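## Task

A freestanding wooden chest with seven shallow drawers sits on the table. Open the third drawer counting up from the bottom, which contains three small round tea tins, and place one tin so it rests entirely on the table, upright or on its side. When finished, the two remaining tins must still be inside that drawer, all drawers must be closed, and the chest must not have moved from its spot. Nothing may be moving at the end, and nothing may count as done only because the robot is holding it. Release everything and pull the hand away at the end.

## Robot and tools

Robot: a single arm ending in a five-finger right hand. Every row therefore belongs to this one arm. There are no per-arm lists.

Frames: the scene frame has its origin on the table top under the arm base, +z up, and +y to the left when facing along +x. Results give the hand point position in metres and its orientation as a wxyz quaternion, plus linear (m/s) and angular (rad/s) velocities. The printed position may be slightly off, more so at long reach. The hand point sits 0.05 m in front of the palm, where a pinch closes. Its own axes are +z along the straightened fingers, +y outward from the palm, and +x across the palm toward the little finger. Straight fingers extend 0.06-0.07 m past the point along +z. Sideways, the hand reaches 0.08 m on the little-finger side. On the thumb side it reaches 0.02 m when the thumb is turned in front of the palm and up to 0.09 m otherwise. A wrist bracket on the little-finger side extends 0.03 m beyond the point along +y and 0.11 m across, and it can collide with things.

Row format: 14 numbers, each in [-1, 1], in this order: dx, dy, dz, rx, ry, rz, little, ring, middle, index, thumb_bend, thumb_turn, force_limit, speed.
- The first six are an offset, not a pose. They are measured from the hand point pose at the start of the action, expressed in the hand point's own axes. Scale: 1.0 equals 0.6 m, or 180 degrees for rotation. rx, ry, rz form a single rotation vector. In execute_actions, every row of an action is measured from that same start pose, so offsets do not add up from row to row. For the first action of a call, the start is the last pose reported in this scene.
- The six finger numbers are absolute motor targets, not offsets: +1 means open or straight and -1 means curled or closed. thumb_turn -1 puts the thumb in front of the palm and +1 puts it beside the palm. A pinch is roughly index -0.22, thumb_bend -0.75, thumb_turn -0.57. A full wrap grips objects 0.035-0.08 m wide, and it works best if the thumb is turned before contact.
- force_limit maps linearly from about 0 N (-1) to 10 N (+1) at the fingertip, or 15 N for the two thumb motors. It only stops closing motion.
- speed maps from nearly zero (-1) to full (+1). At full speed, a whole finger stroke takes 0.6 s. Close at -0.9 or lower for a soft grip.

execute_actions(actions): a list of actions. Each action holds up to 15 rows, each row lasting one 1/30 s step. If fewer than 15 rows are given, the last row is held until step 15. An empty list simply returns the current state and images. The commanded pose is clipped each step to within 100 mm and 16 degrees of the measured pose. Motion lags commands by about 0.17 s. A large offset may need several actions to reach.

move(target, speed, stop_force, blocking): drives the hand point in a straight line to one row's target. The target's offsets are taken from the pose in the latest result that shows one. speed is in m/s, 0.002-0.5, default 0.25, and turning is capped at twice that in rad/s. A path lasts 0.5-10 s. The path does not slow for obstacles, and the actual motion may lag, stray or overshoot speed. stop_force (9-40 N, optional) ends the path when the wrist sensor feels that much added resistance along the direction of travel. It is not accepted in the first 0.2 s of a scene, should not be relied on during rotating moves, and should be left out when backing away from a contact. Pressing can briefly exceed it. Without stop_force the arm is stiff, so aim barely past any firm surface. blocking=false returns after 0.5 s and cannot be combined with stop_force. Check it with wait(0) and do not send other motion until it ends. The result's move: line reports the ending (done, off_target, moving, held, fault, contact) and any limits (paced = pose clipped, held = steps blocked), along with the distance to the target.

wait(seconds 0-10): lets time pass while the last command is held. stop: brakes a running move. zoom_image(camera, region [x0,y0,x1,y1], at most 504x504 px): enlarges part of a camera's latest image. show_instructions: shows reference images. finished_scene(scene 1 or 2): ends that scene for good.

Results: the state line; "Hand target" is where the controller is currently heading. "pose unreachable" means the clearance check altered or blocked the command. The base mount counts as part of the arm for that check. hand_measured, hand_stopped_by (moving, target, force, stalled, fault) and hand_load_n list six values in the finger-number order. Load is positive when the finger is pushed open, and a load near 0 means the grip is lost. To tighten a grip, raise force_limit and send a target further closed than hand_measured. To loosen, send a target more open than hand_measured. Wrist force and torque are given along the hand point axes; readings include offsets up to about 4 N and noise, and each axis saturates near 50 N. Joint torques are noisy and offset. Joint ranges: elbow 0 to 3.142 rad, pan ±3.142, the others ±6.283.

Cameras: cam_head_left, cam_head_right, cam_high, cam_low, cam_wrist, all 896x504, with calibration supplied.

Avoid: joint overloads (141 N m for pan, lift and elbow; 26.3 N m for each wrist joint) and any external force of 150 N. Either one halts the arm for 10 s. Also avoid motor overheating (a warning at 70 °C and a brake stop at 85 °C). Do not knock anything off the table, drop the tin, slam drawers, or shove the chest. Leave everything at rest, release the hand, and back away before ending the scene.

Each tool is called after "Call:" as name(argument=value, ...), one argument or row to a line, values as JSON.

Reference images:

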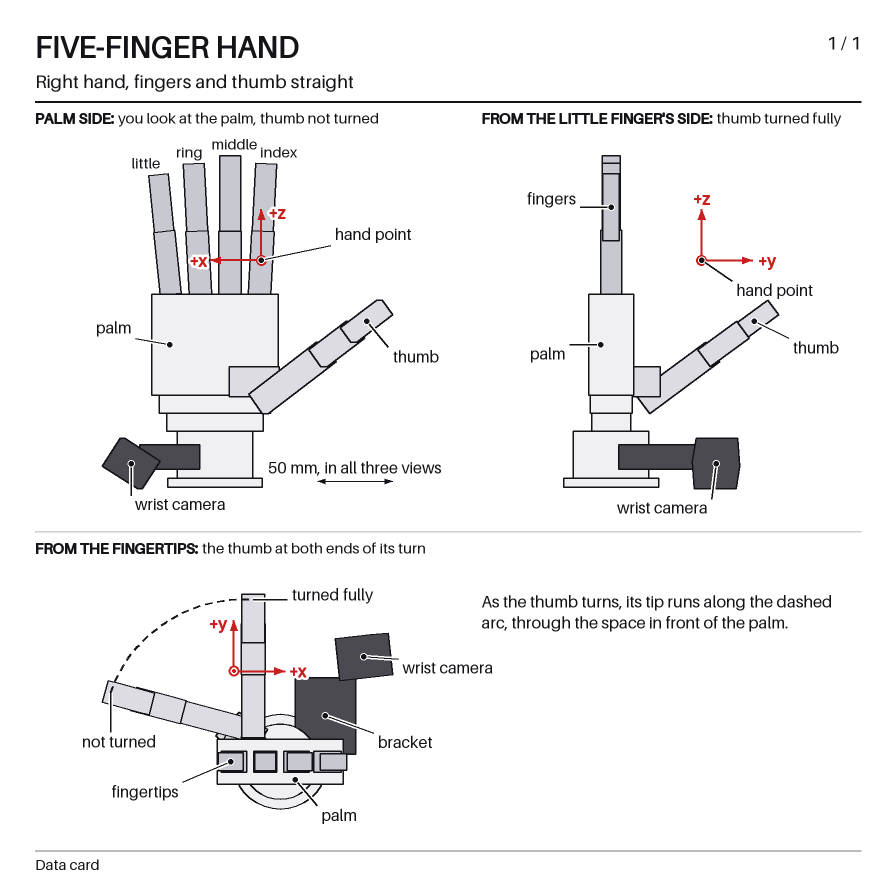

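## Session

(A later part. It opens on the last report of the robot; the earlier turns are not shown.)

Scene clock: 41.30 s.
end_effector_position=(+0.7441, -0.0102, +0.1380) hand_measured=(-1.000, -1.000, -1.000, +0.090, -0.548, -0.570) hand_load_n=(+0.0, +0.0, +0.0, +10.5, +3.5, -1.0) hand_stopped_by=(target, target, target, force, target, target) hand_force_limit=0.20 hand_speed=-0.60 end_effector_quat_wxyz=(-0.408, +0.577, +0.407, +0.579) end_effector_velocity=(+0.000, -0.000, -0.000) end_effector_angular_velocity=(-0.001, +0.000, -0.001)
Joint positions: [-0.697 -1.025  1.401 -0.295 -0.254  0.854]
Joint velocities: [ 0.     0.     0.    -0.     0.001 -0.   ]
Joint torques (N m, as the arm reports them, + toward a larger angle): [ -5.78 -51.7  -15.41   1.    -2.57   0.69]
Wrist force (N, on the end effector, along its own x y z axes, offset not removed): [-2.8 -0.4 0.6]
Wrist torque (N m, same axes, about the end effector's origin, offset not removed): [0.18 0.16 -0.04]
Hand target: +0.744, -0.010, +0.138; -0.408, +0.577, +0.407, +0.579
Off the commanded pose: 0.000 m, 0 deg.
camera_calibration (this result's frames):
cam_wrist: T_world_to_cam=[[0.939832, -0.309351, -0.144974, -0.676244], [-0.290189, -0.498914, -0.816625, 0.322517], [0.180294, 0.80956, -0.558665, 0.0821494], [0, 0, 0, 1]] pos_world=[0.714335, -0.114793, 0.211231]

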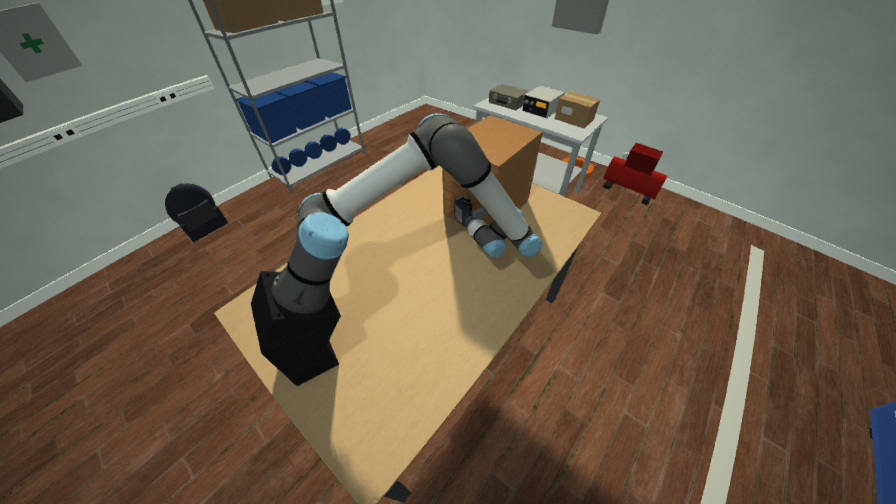

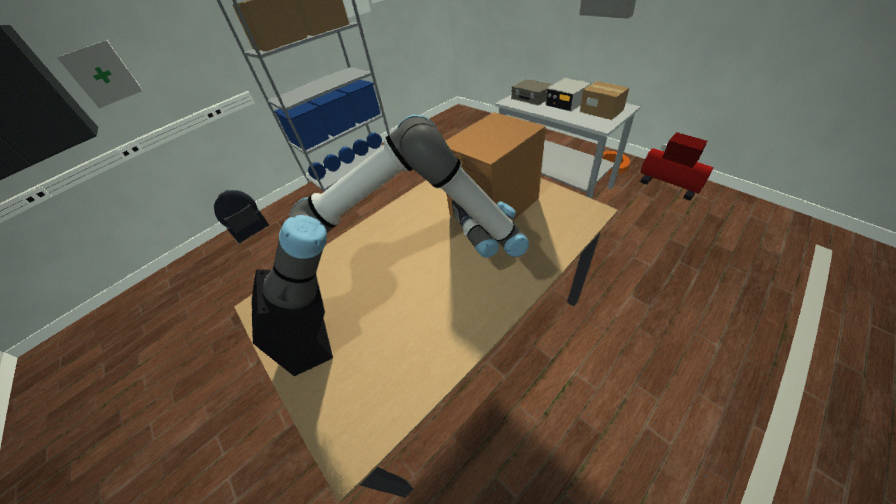

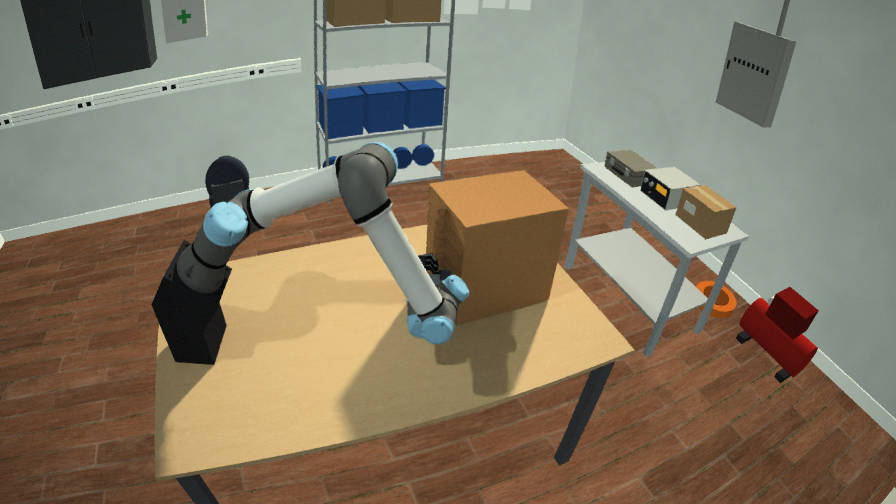

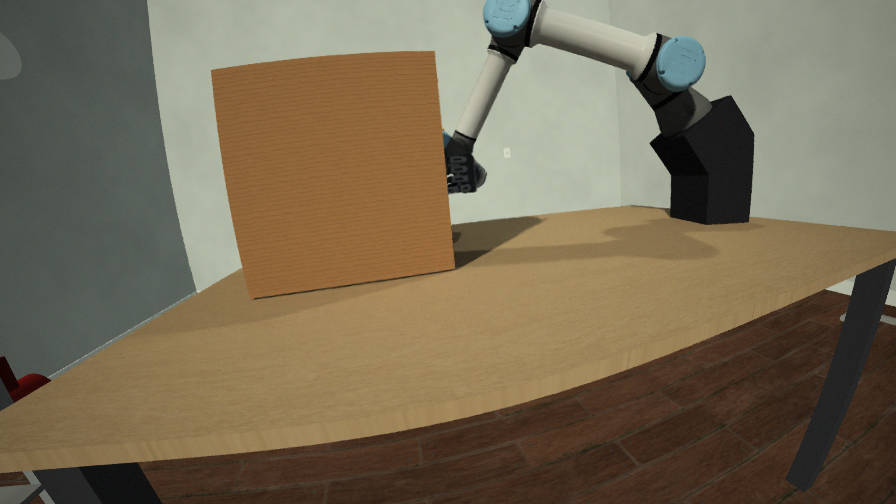

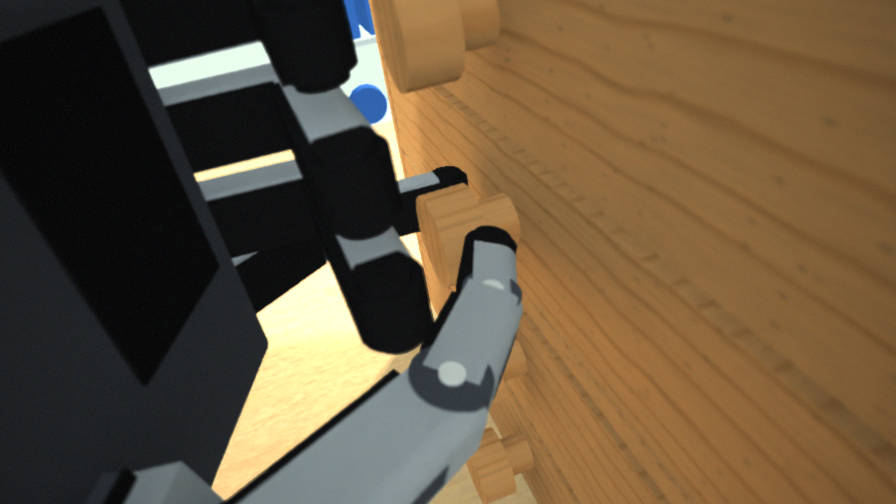

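Call:
move(
  target=[0,-0.0783,-0.0285,0,0,0,-1,-1,-1,-0.4,-0.55,-0.57,0.2,-0.6],
  speed=0.03,
)

Scene clock: 44.13 s.
end_effector_position=(+0.6944, -0.0105, +0.1380) hand_measured=(-1.000, -1.000, -1.000, +0.090, -0.548, -0.570) hand_load_n=(+0.0, +0.0, +0.0, +10.0, +4.5, -0.5) hand_stopped_by=(target, target, target, force, target, target) hand_force_limit=0.20 hand_speed=-0.60 end_effector_quat_wxyz=(-0.408, +0.577, +0.407, +0.579) end_effector_velocity=(-0.002, -0.000, -0.000) end_effector_angular_velocity=(-0.002, -0.001, -0.000)
Joint positions: [-0.744 -1.081  1.569 -0.419 -0.301  0.866]
Joint velocities: [-0.003 -0.004  0.009 -0.01  -0.002  0.004]
Joint torques (N m, as the arm reports them, + toward a larger angle): [ -6.9  -52.17   2.12   0.52  -5.12   0.92]
Wrist force (N, on the end effector, along its own x y z axes, offset not removed): [-3.5 2.8 1.5]
Wrist torque (N m, same axes, about the end effector's origin, offset not removed): [0.19 0.08 0.06]
Hand target: +0.694, -0.010, +0.138; -0.408, +0.577, +0.407, +0.579
Off the commanded pose: 0.000 m, 0 deg.
move: done
camera_calibration (this result's frames):
cam_wrist: T_world_to_cam=[[0.939818, -0.309402, -0.144958, -0.629665], [-0.290176, -0.498782, -0.81671, 0.308013], [0.18039, 0.809621, -0.558545, 0.0912907], [0, 0, 0, 1]] pos_world=[0.66468, -0.115099, 0.211273]

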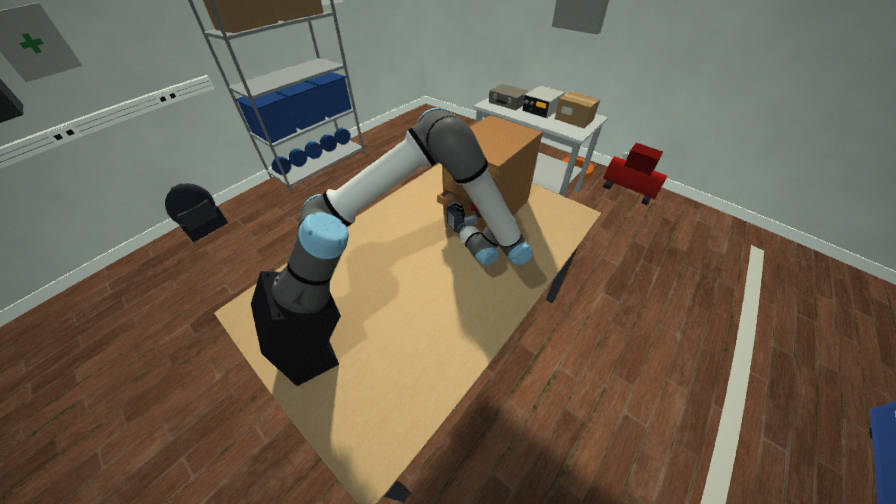

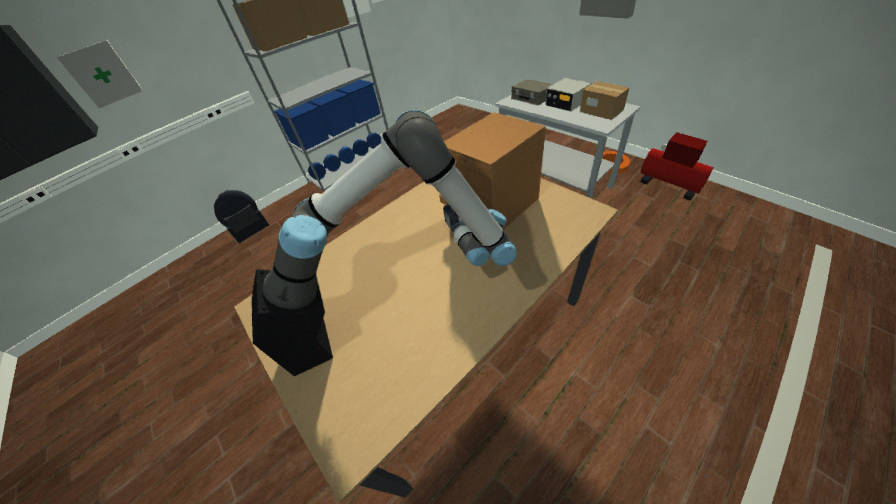

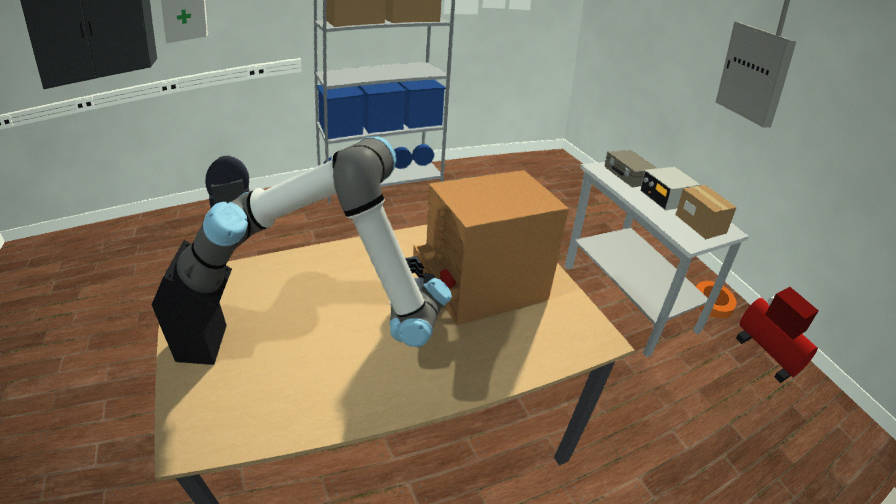

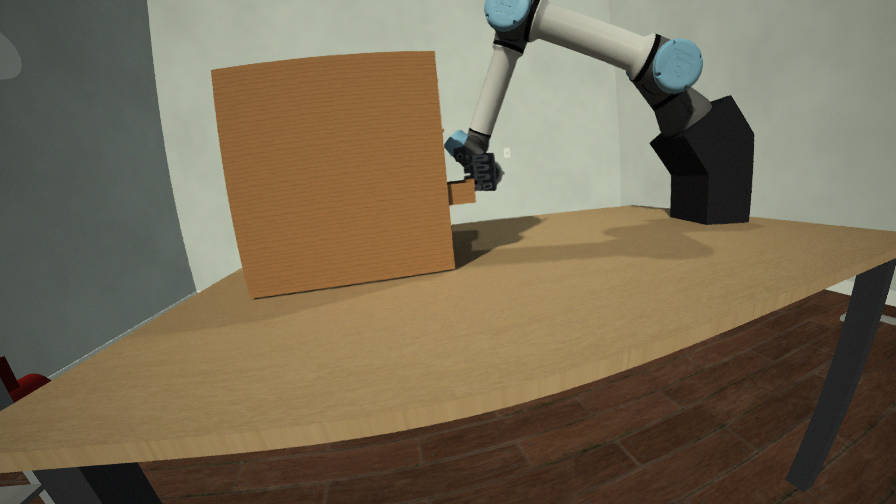

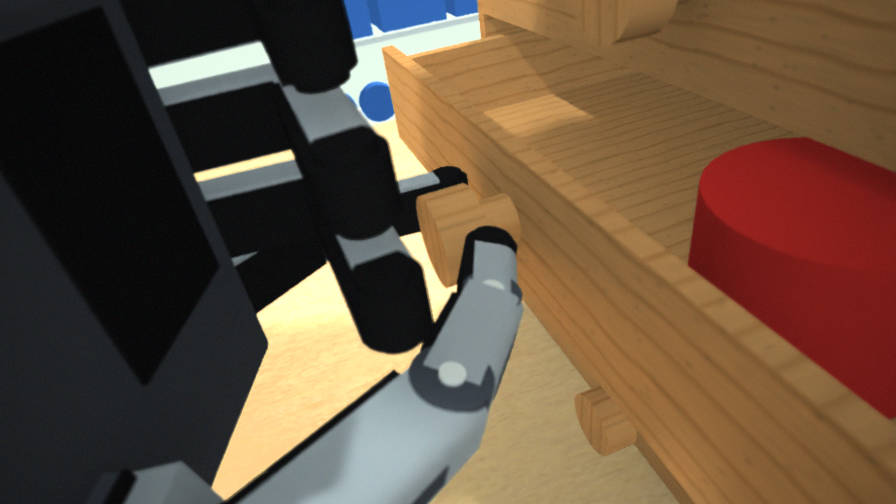

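Call:
move(
  target=[0,-0.157,-0.057,0,0,0,-1,-1,-1,-0.4,-0.55,-0.57,0.2,-0.6],
  speed=0.05,
)

Scene clock: 47.50 s.
end_effector_position=(+0.5946, -0.0110, +0.1381) hand_measured=(-1.000, -1.000, -1.000, +0.090, -0.548, -0.570) hand_load_n=(+0.0, +0.0, +0.0, +10.0, +4.0, -0.5) hand_stopped_by=(target, target, target, force, target, target) hand_force_limit=0.20 hand_speed=-0.60 end_effector_quat_wxyz=(-0.408, +0.577, +0.407, +0.579) end_effector_velocity=(-0.002, -0.001, -0.000) end_effector_angular_velocity=(-0.002, +0.001, -0.001)
Joint positions: [-0.858 -1.155  1.861 -0.654 -0.415  0.885]
Joint velocities: [-0.004 -0.002  0.008 -0.009 -0.002  0.003]
Joint torques (N m, as the arm reports them, + toward a larger angle): [-10.75 -47.32   4.85   0.51  -5.08   0.85]
Wrist force (N, on the end effector, along its own x y z axes, offset not removed): [-5.5 2.2 0.2]
Wrist torque (N m, same axes, about the end effector's origin, offset not removed): [0.14 0.42 -0.14]
Hand target: +0.594, -0.011, +0.138; -0.408, +0.577, +0.407, +0.579
Off the commanded pose: 0.000 m, 0 deg.
move: done
camera_calibration (this result's frames):
cam_wrist: T_world_to_cam=[[0.939808, -0.309444, -0.144932, -0.535927], [-0.290153, -0.498666, -0.816788, 0.278865], [0.180477, 0.809677, -0.558436, 0.109718], [0, 0, 0, 1]] pos_world=[0.56478, -0.115615, 0.211371]

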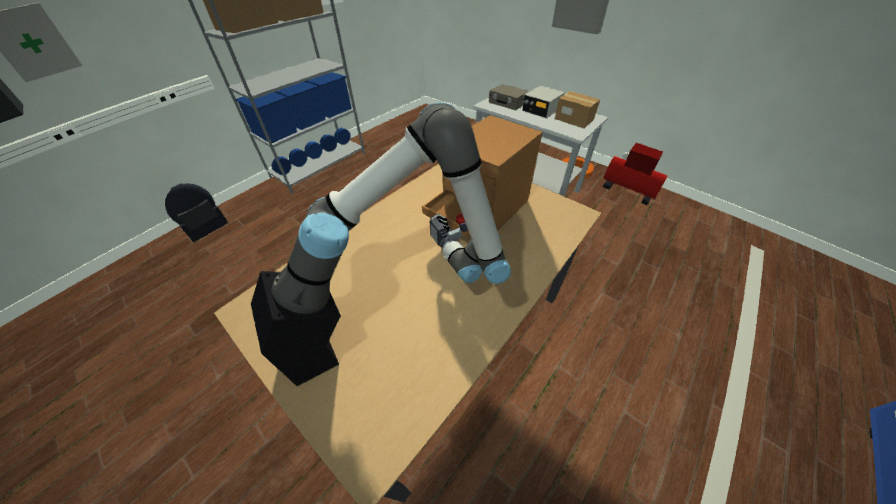

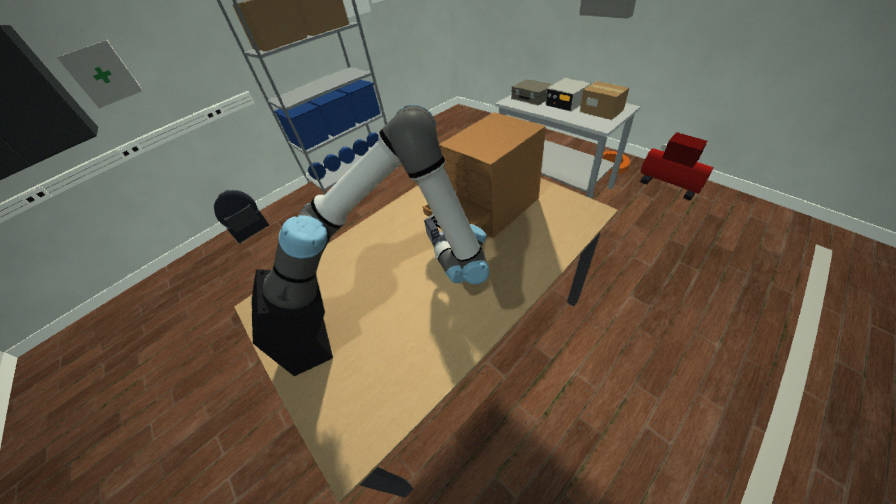

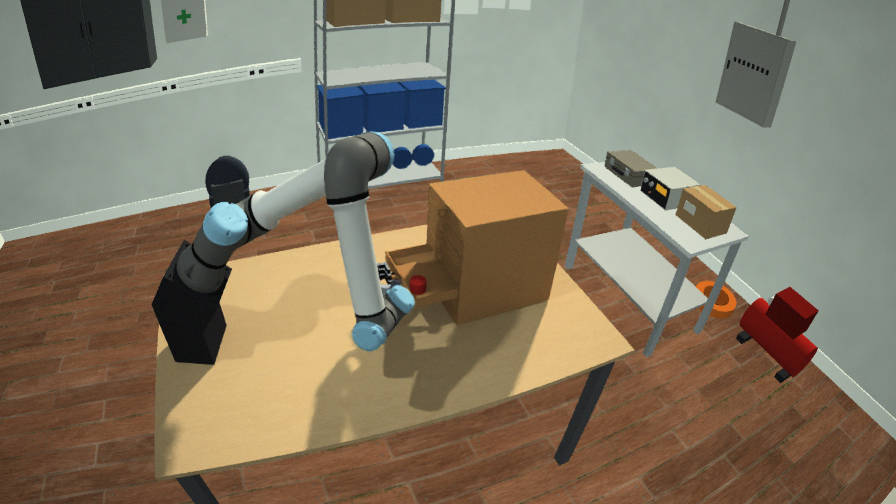

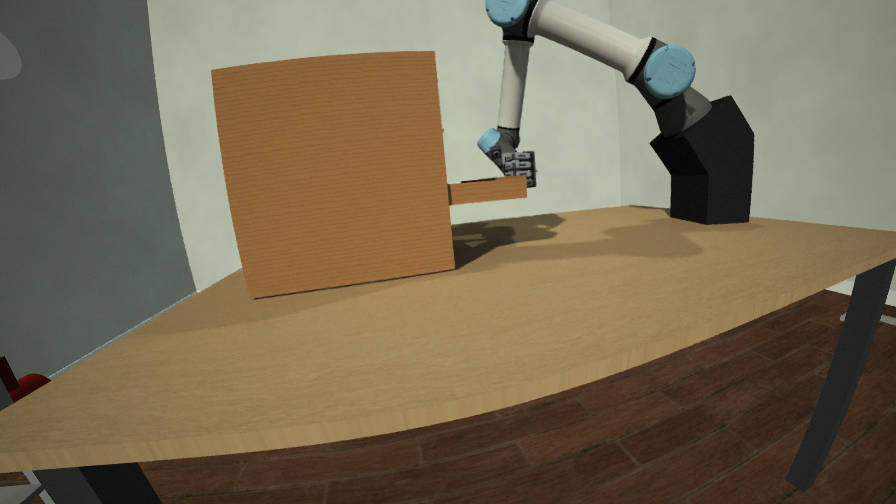

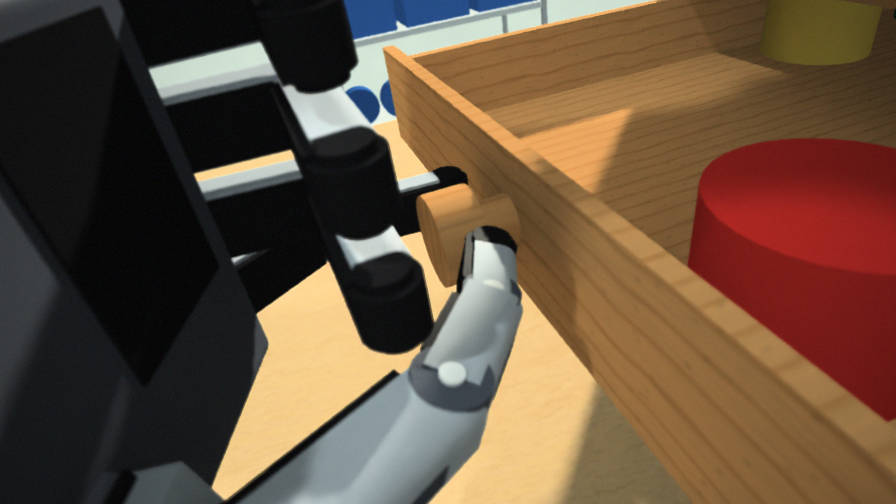

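Call:
zoom_image(
  camera="cam_high",
  region=[360, 230, 480, 330],
)

Region (360, 230, 480, 330) of cam_high's 896x504 image, scaled by 4.200, with more detail than that image has.

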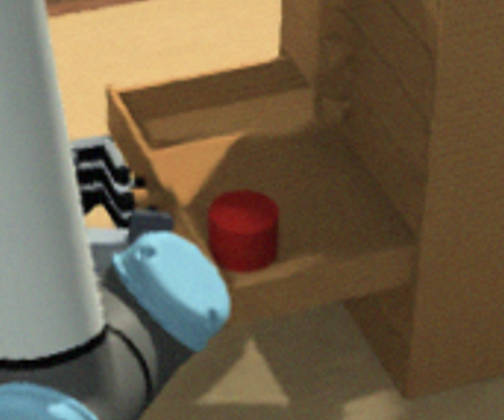

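Call:
execute_actions(
  actions=[
    [[0,0,0,0,0,0,-1,-1,-1,0.7,-0.55,-0.57,0.2,0.5]],
    [[0,0,-0.012,0,0,0,-1,-1,-1,0.7,-0.55,-0.57,0.2,0.5]],
  ],
)

Call:
move(
  target=[0,-0.08,-0.02,0,0,0,-1,-1,-1,0.7,-0.55,-0.57,0.2,0.5],
  speed=0.08,
)

Scene clock: 54.67 s.
end_effector_position=(+0.5922, -0.0176, +0.1382) hand_measured=(-1.000, -1.000, -1.000, +0.700, -0.550, -0.570) hand_load_n=(+0.0, +0.0, +0.0, +0.0, +0.0, +0.0) hand_stopped_by=(target, target, target, target, target, target) hand_force_limit=0.20 hand_speed=0.50 end_effector_quat_wxyz=(-0.408, +0.577, +0.407, +0.579) end_effector_velocity=(-0.000, -0.001, +0.000) end_effector_angular_velocity=(-0.001, -0.001, +0.001)
Joint positions: [-0.872 -1.154  1.858 -0.655 -0.428  0.887]
Joint velocities: [-0.003  0.    -0.001 -0.001 -0.003  0.   ]
Joint torques (N m, as the arm reports them, + toward a larger angle): [-11.04 -32.08  -9.89   0.25  -4.22   1.33]
Wrist force (N, on the end effector, along its own x y z axes, offset not removed): [-2.5 1.7 0.4]
Wrist torque (N m, same axes, about the end effector's origin, offset not removed): [0.34 0.43 0.00]
Hand target: +0.592, -0.018, +0.138; -0.408, +0.577, +0.407, +0.579
Off the commanded pose: 0.000 m, 0 deg.
camera_calibration (this result's frames):
cam_wrist: T_world_to_cam=[[0.939817, -0.309459, -0.144843, -0.535777], [-0.290099, -0.498732, -0.816768, 0.274865], [0.180518, 0.809631, -0.55849, 0.115497], [0, 0, 0, 1]] pos_world=[0.562421, -0.122227, 0.211401]

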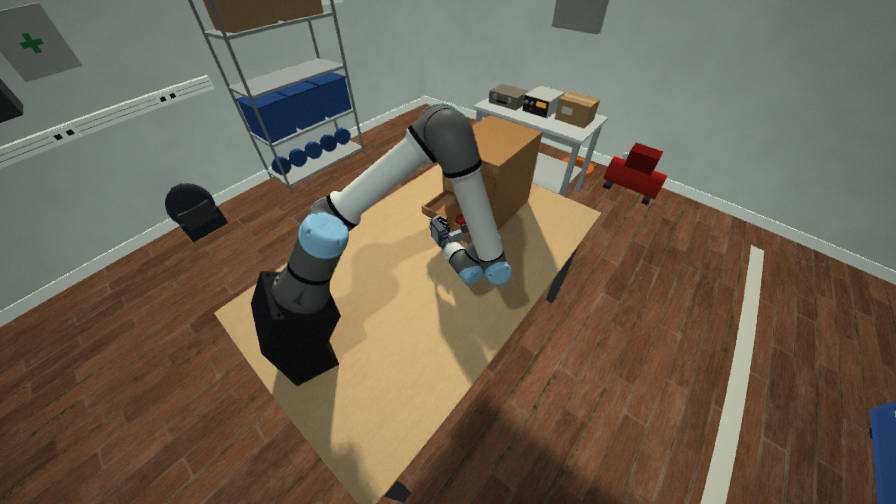

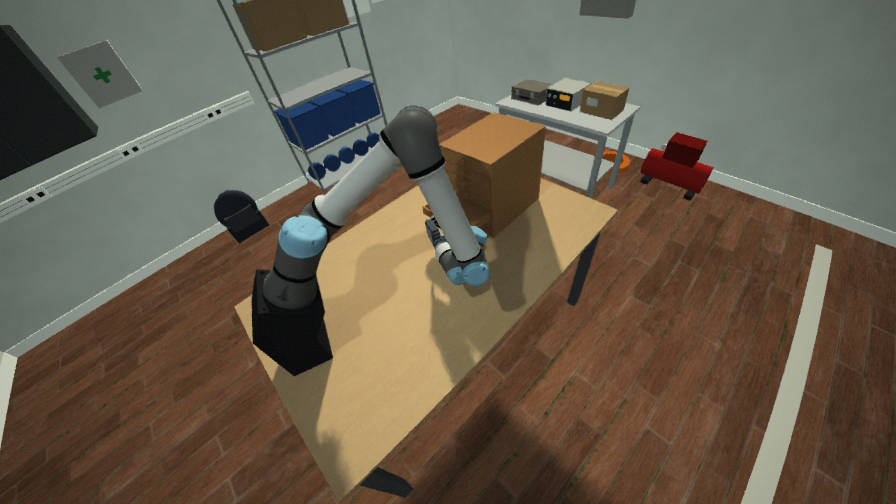

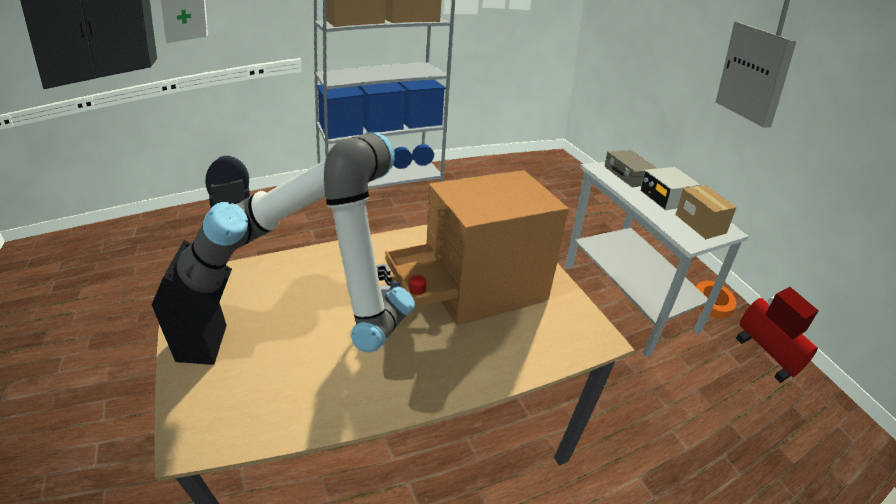

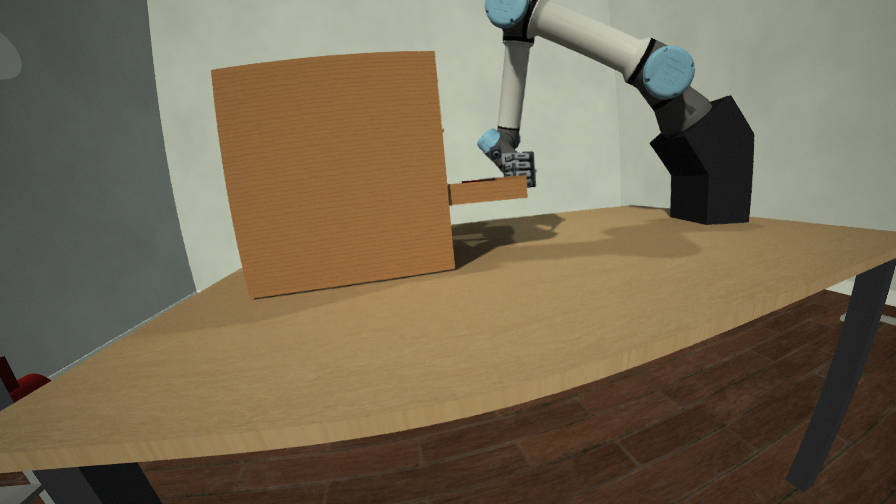

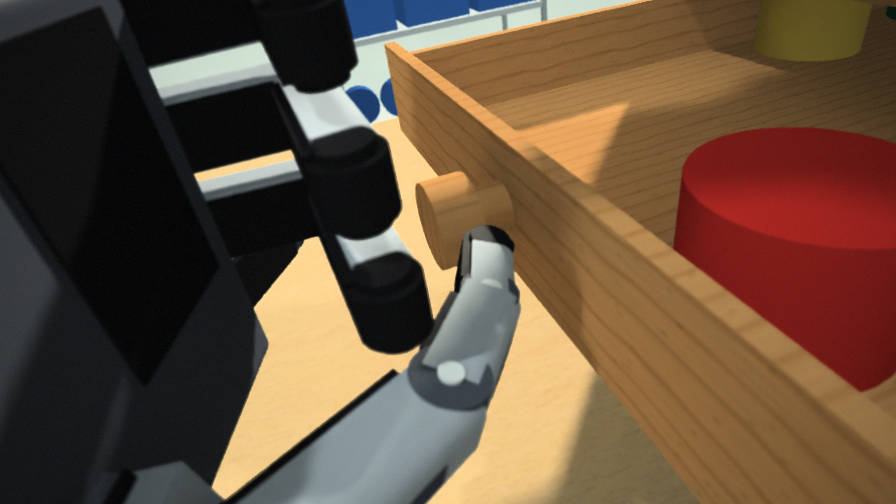

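Scene clock: 55.80 s.
end_effector_position=(+0.5432, -0.0127, +0.1382) hand_measured=(-1.000, -1.000, -1.000, +0.700, -0.550, -0.570) hand_load_n=(+0.0, +0.0, +0.0, +0.0, +0.0, +0.0) hand_stopped_by=(target, target, target, target, target, target) hand_force_limit=0.20 hand_speed=0.50 end_effector_quat_wxyz=(-0.408, +0.577, +0.407, +0.579) end_effector_velocity=(-0.002, +0.000, +0.000) end_effector_angular_velocity=(-0.001, -0.000, +0.001)
Joint positions: [-0.932 -1.173  1.99  -0.773 -0.489  0.893]
Joint velocities: [-0.004 -0.002  0.007 -0.008 -0.004  0.002]
Joint torques (N m, as the arm reports them, + toward a larger angle): [-10.72 -43.5    6.44   0.45  -4.52   1.  ]
Wrist force (N, on the end effector, along its own x y z axes, offset not removed): [-1.8 1.8 -0.9]
Wrist torque (N m, same axes, about the end effector's origin, offset not removed): [0.34 0.42 -0.03]
Hand target: +0.543, -0.013, +0.138; -0.408, +0.577, +0.407, +0.579
Off the commanded pose: 0.000 m, 0 deg.
move: done
camera_calibration (this result's frames):
cam_wrist: T_world_to_cam=[[0.939809, -0.309493, -0.144821, -0.488259], [-0.290073, -0.498609, -0.816851, 0.263126], [0.1806, 0.809693, -0.558373, 0.120381], [0, 0, 0, 1]] pos_world=[0.513455, -0.117388, 0.211442]

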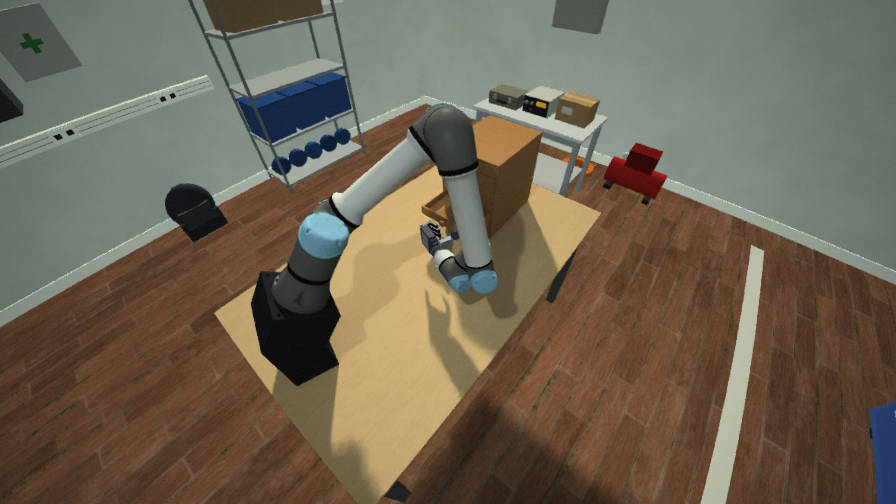

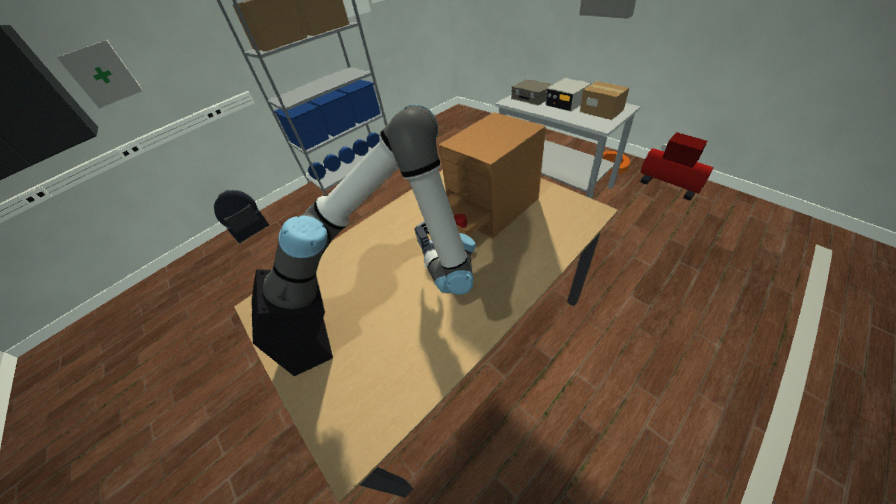

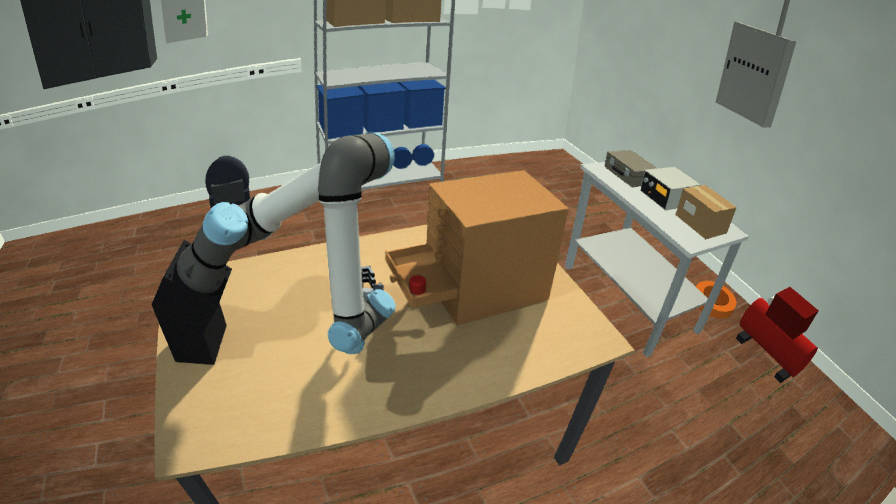

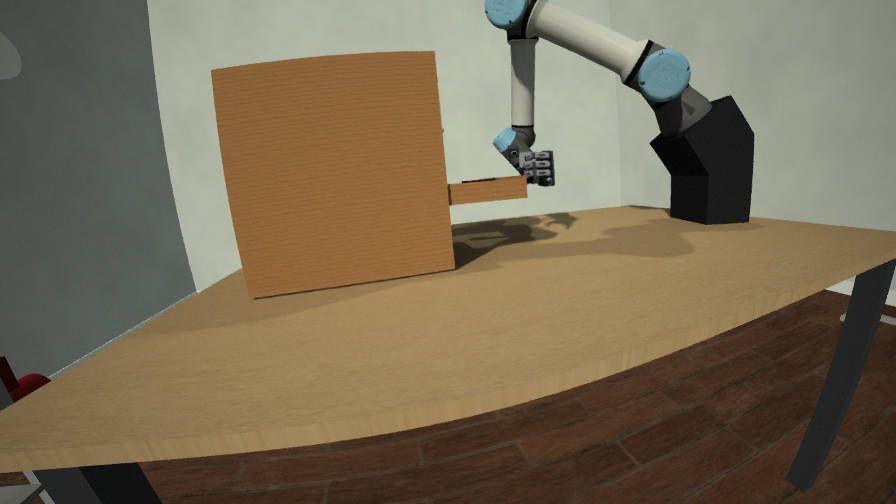

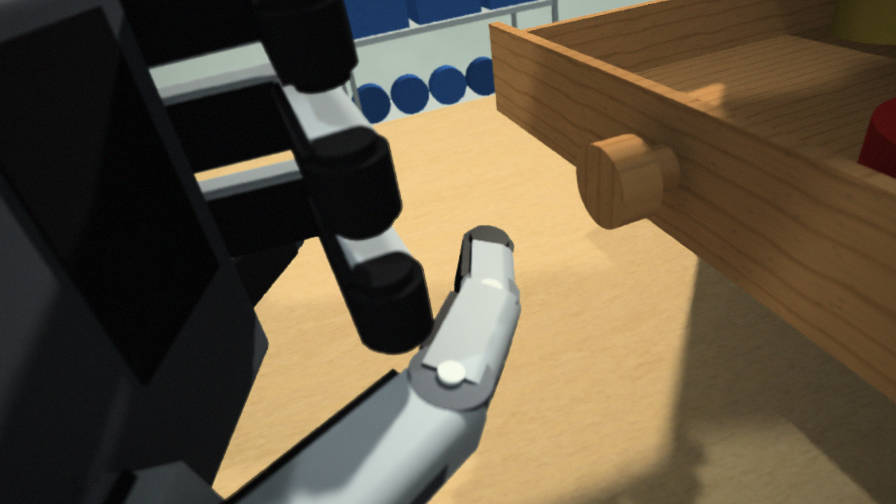

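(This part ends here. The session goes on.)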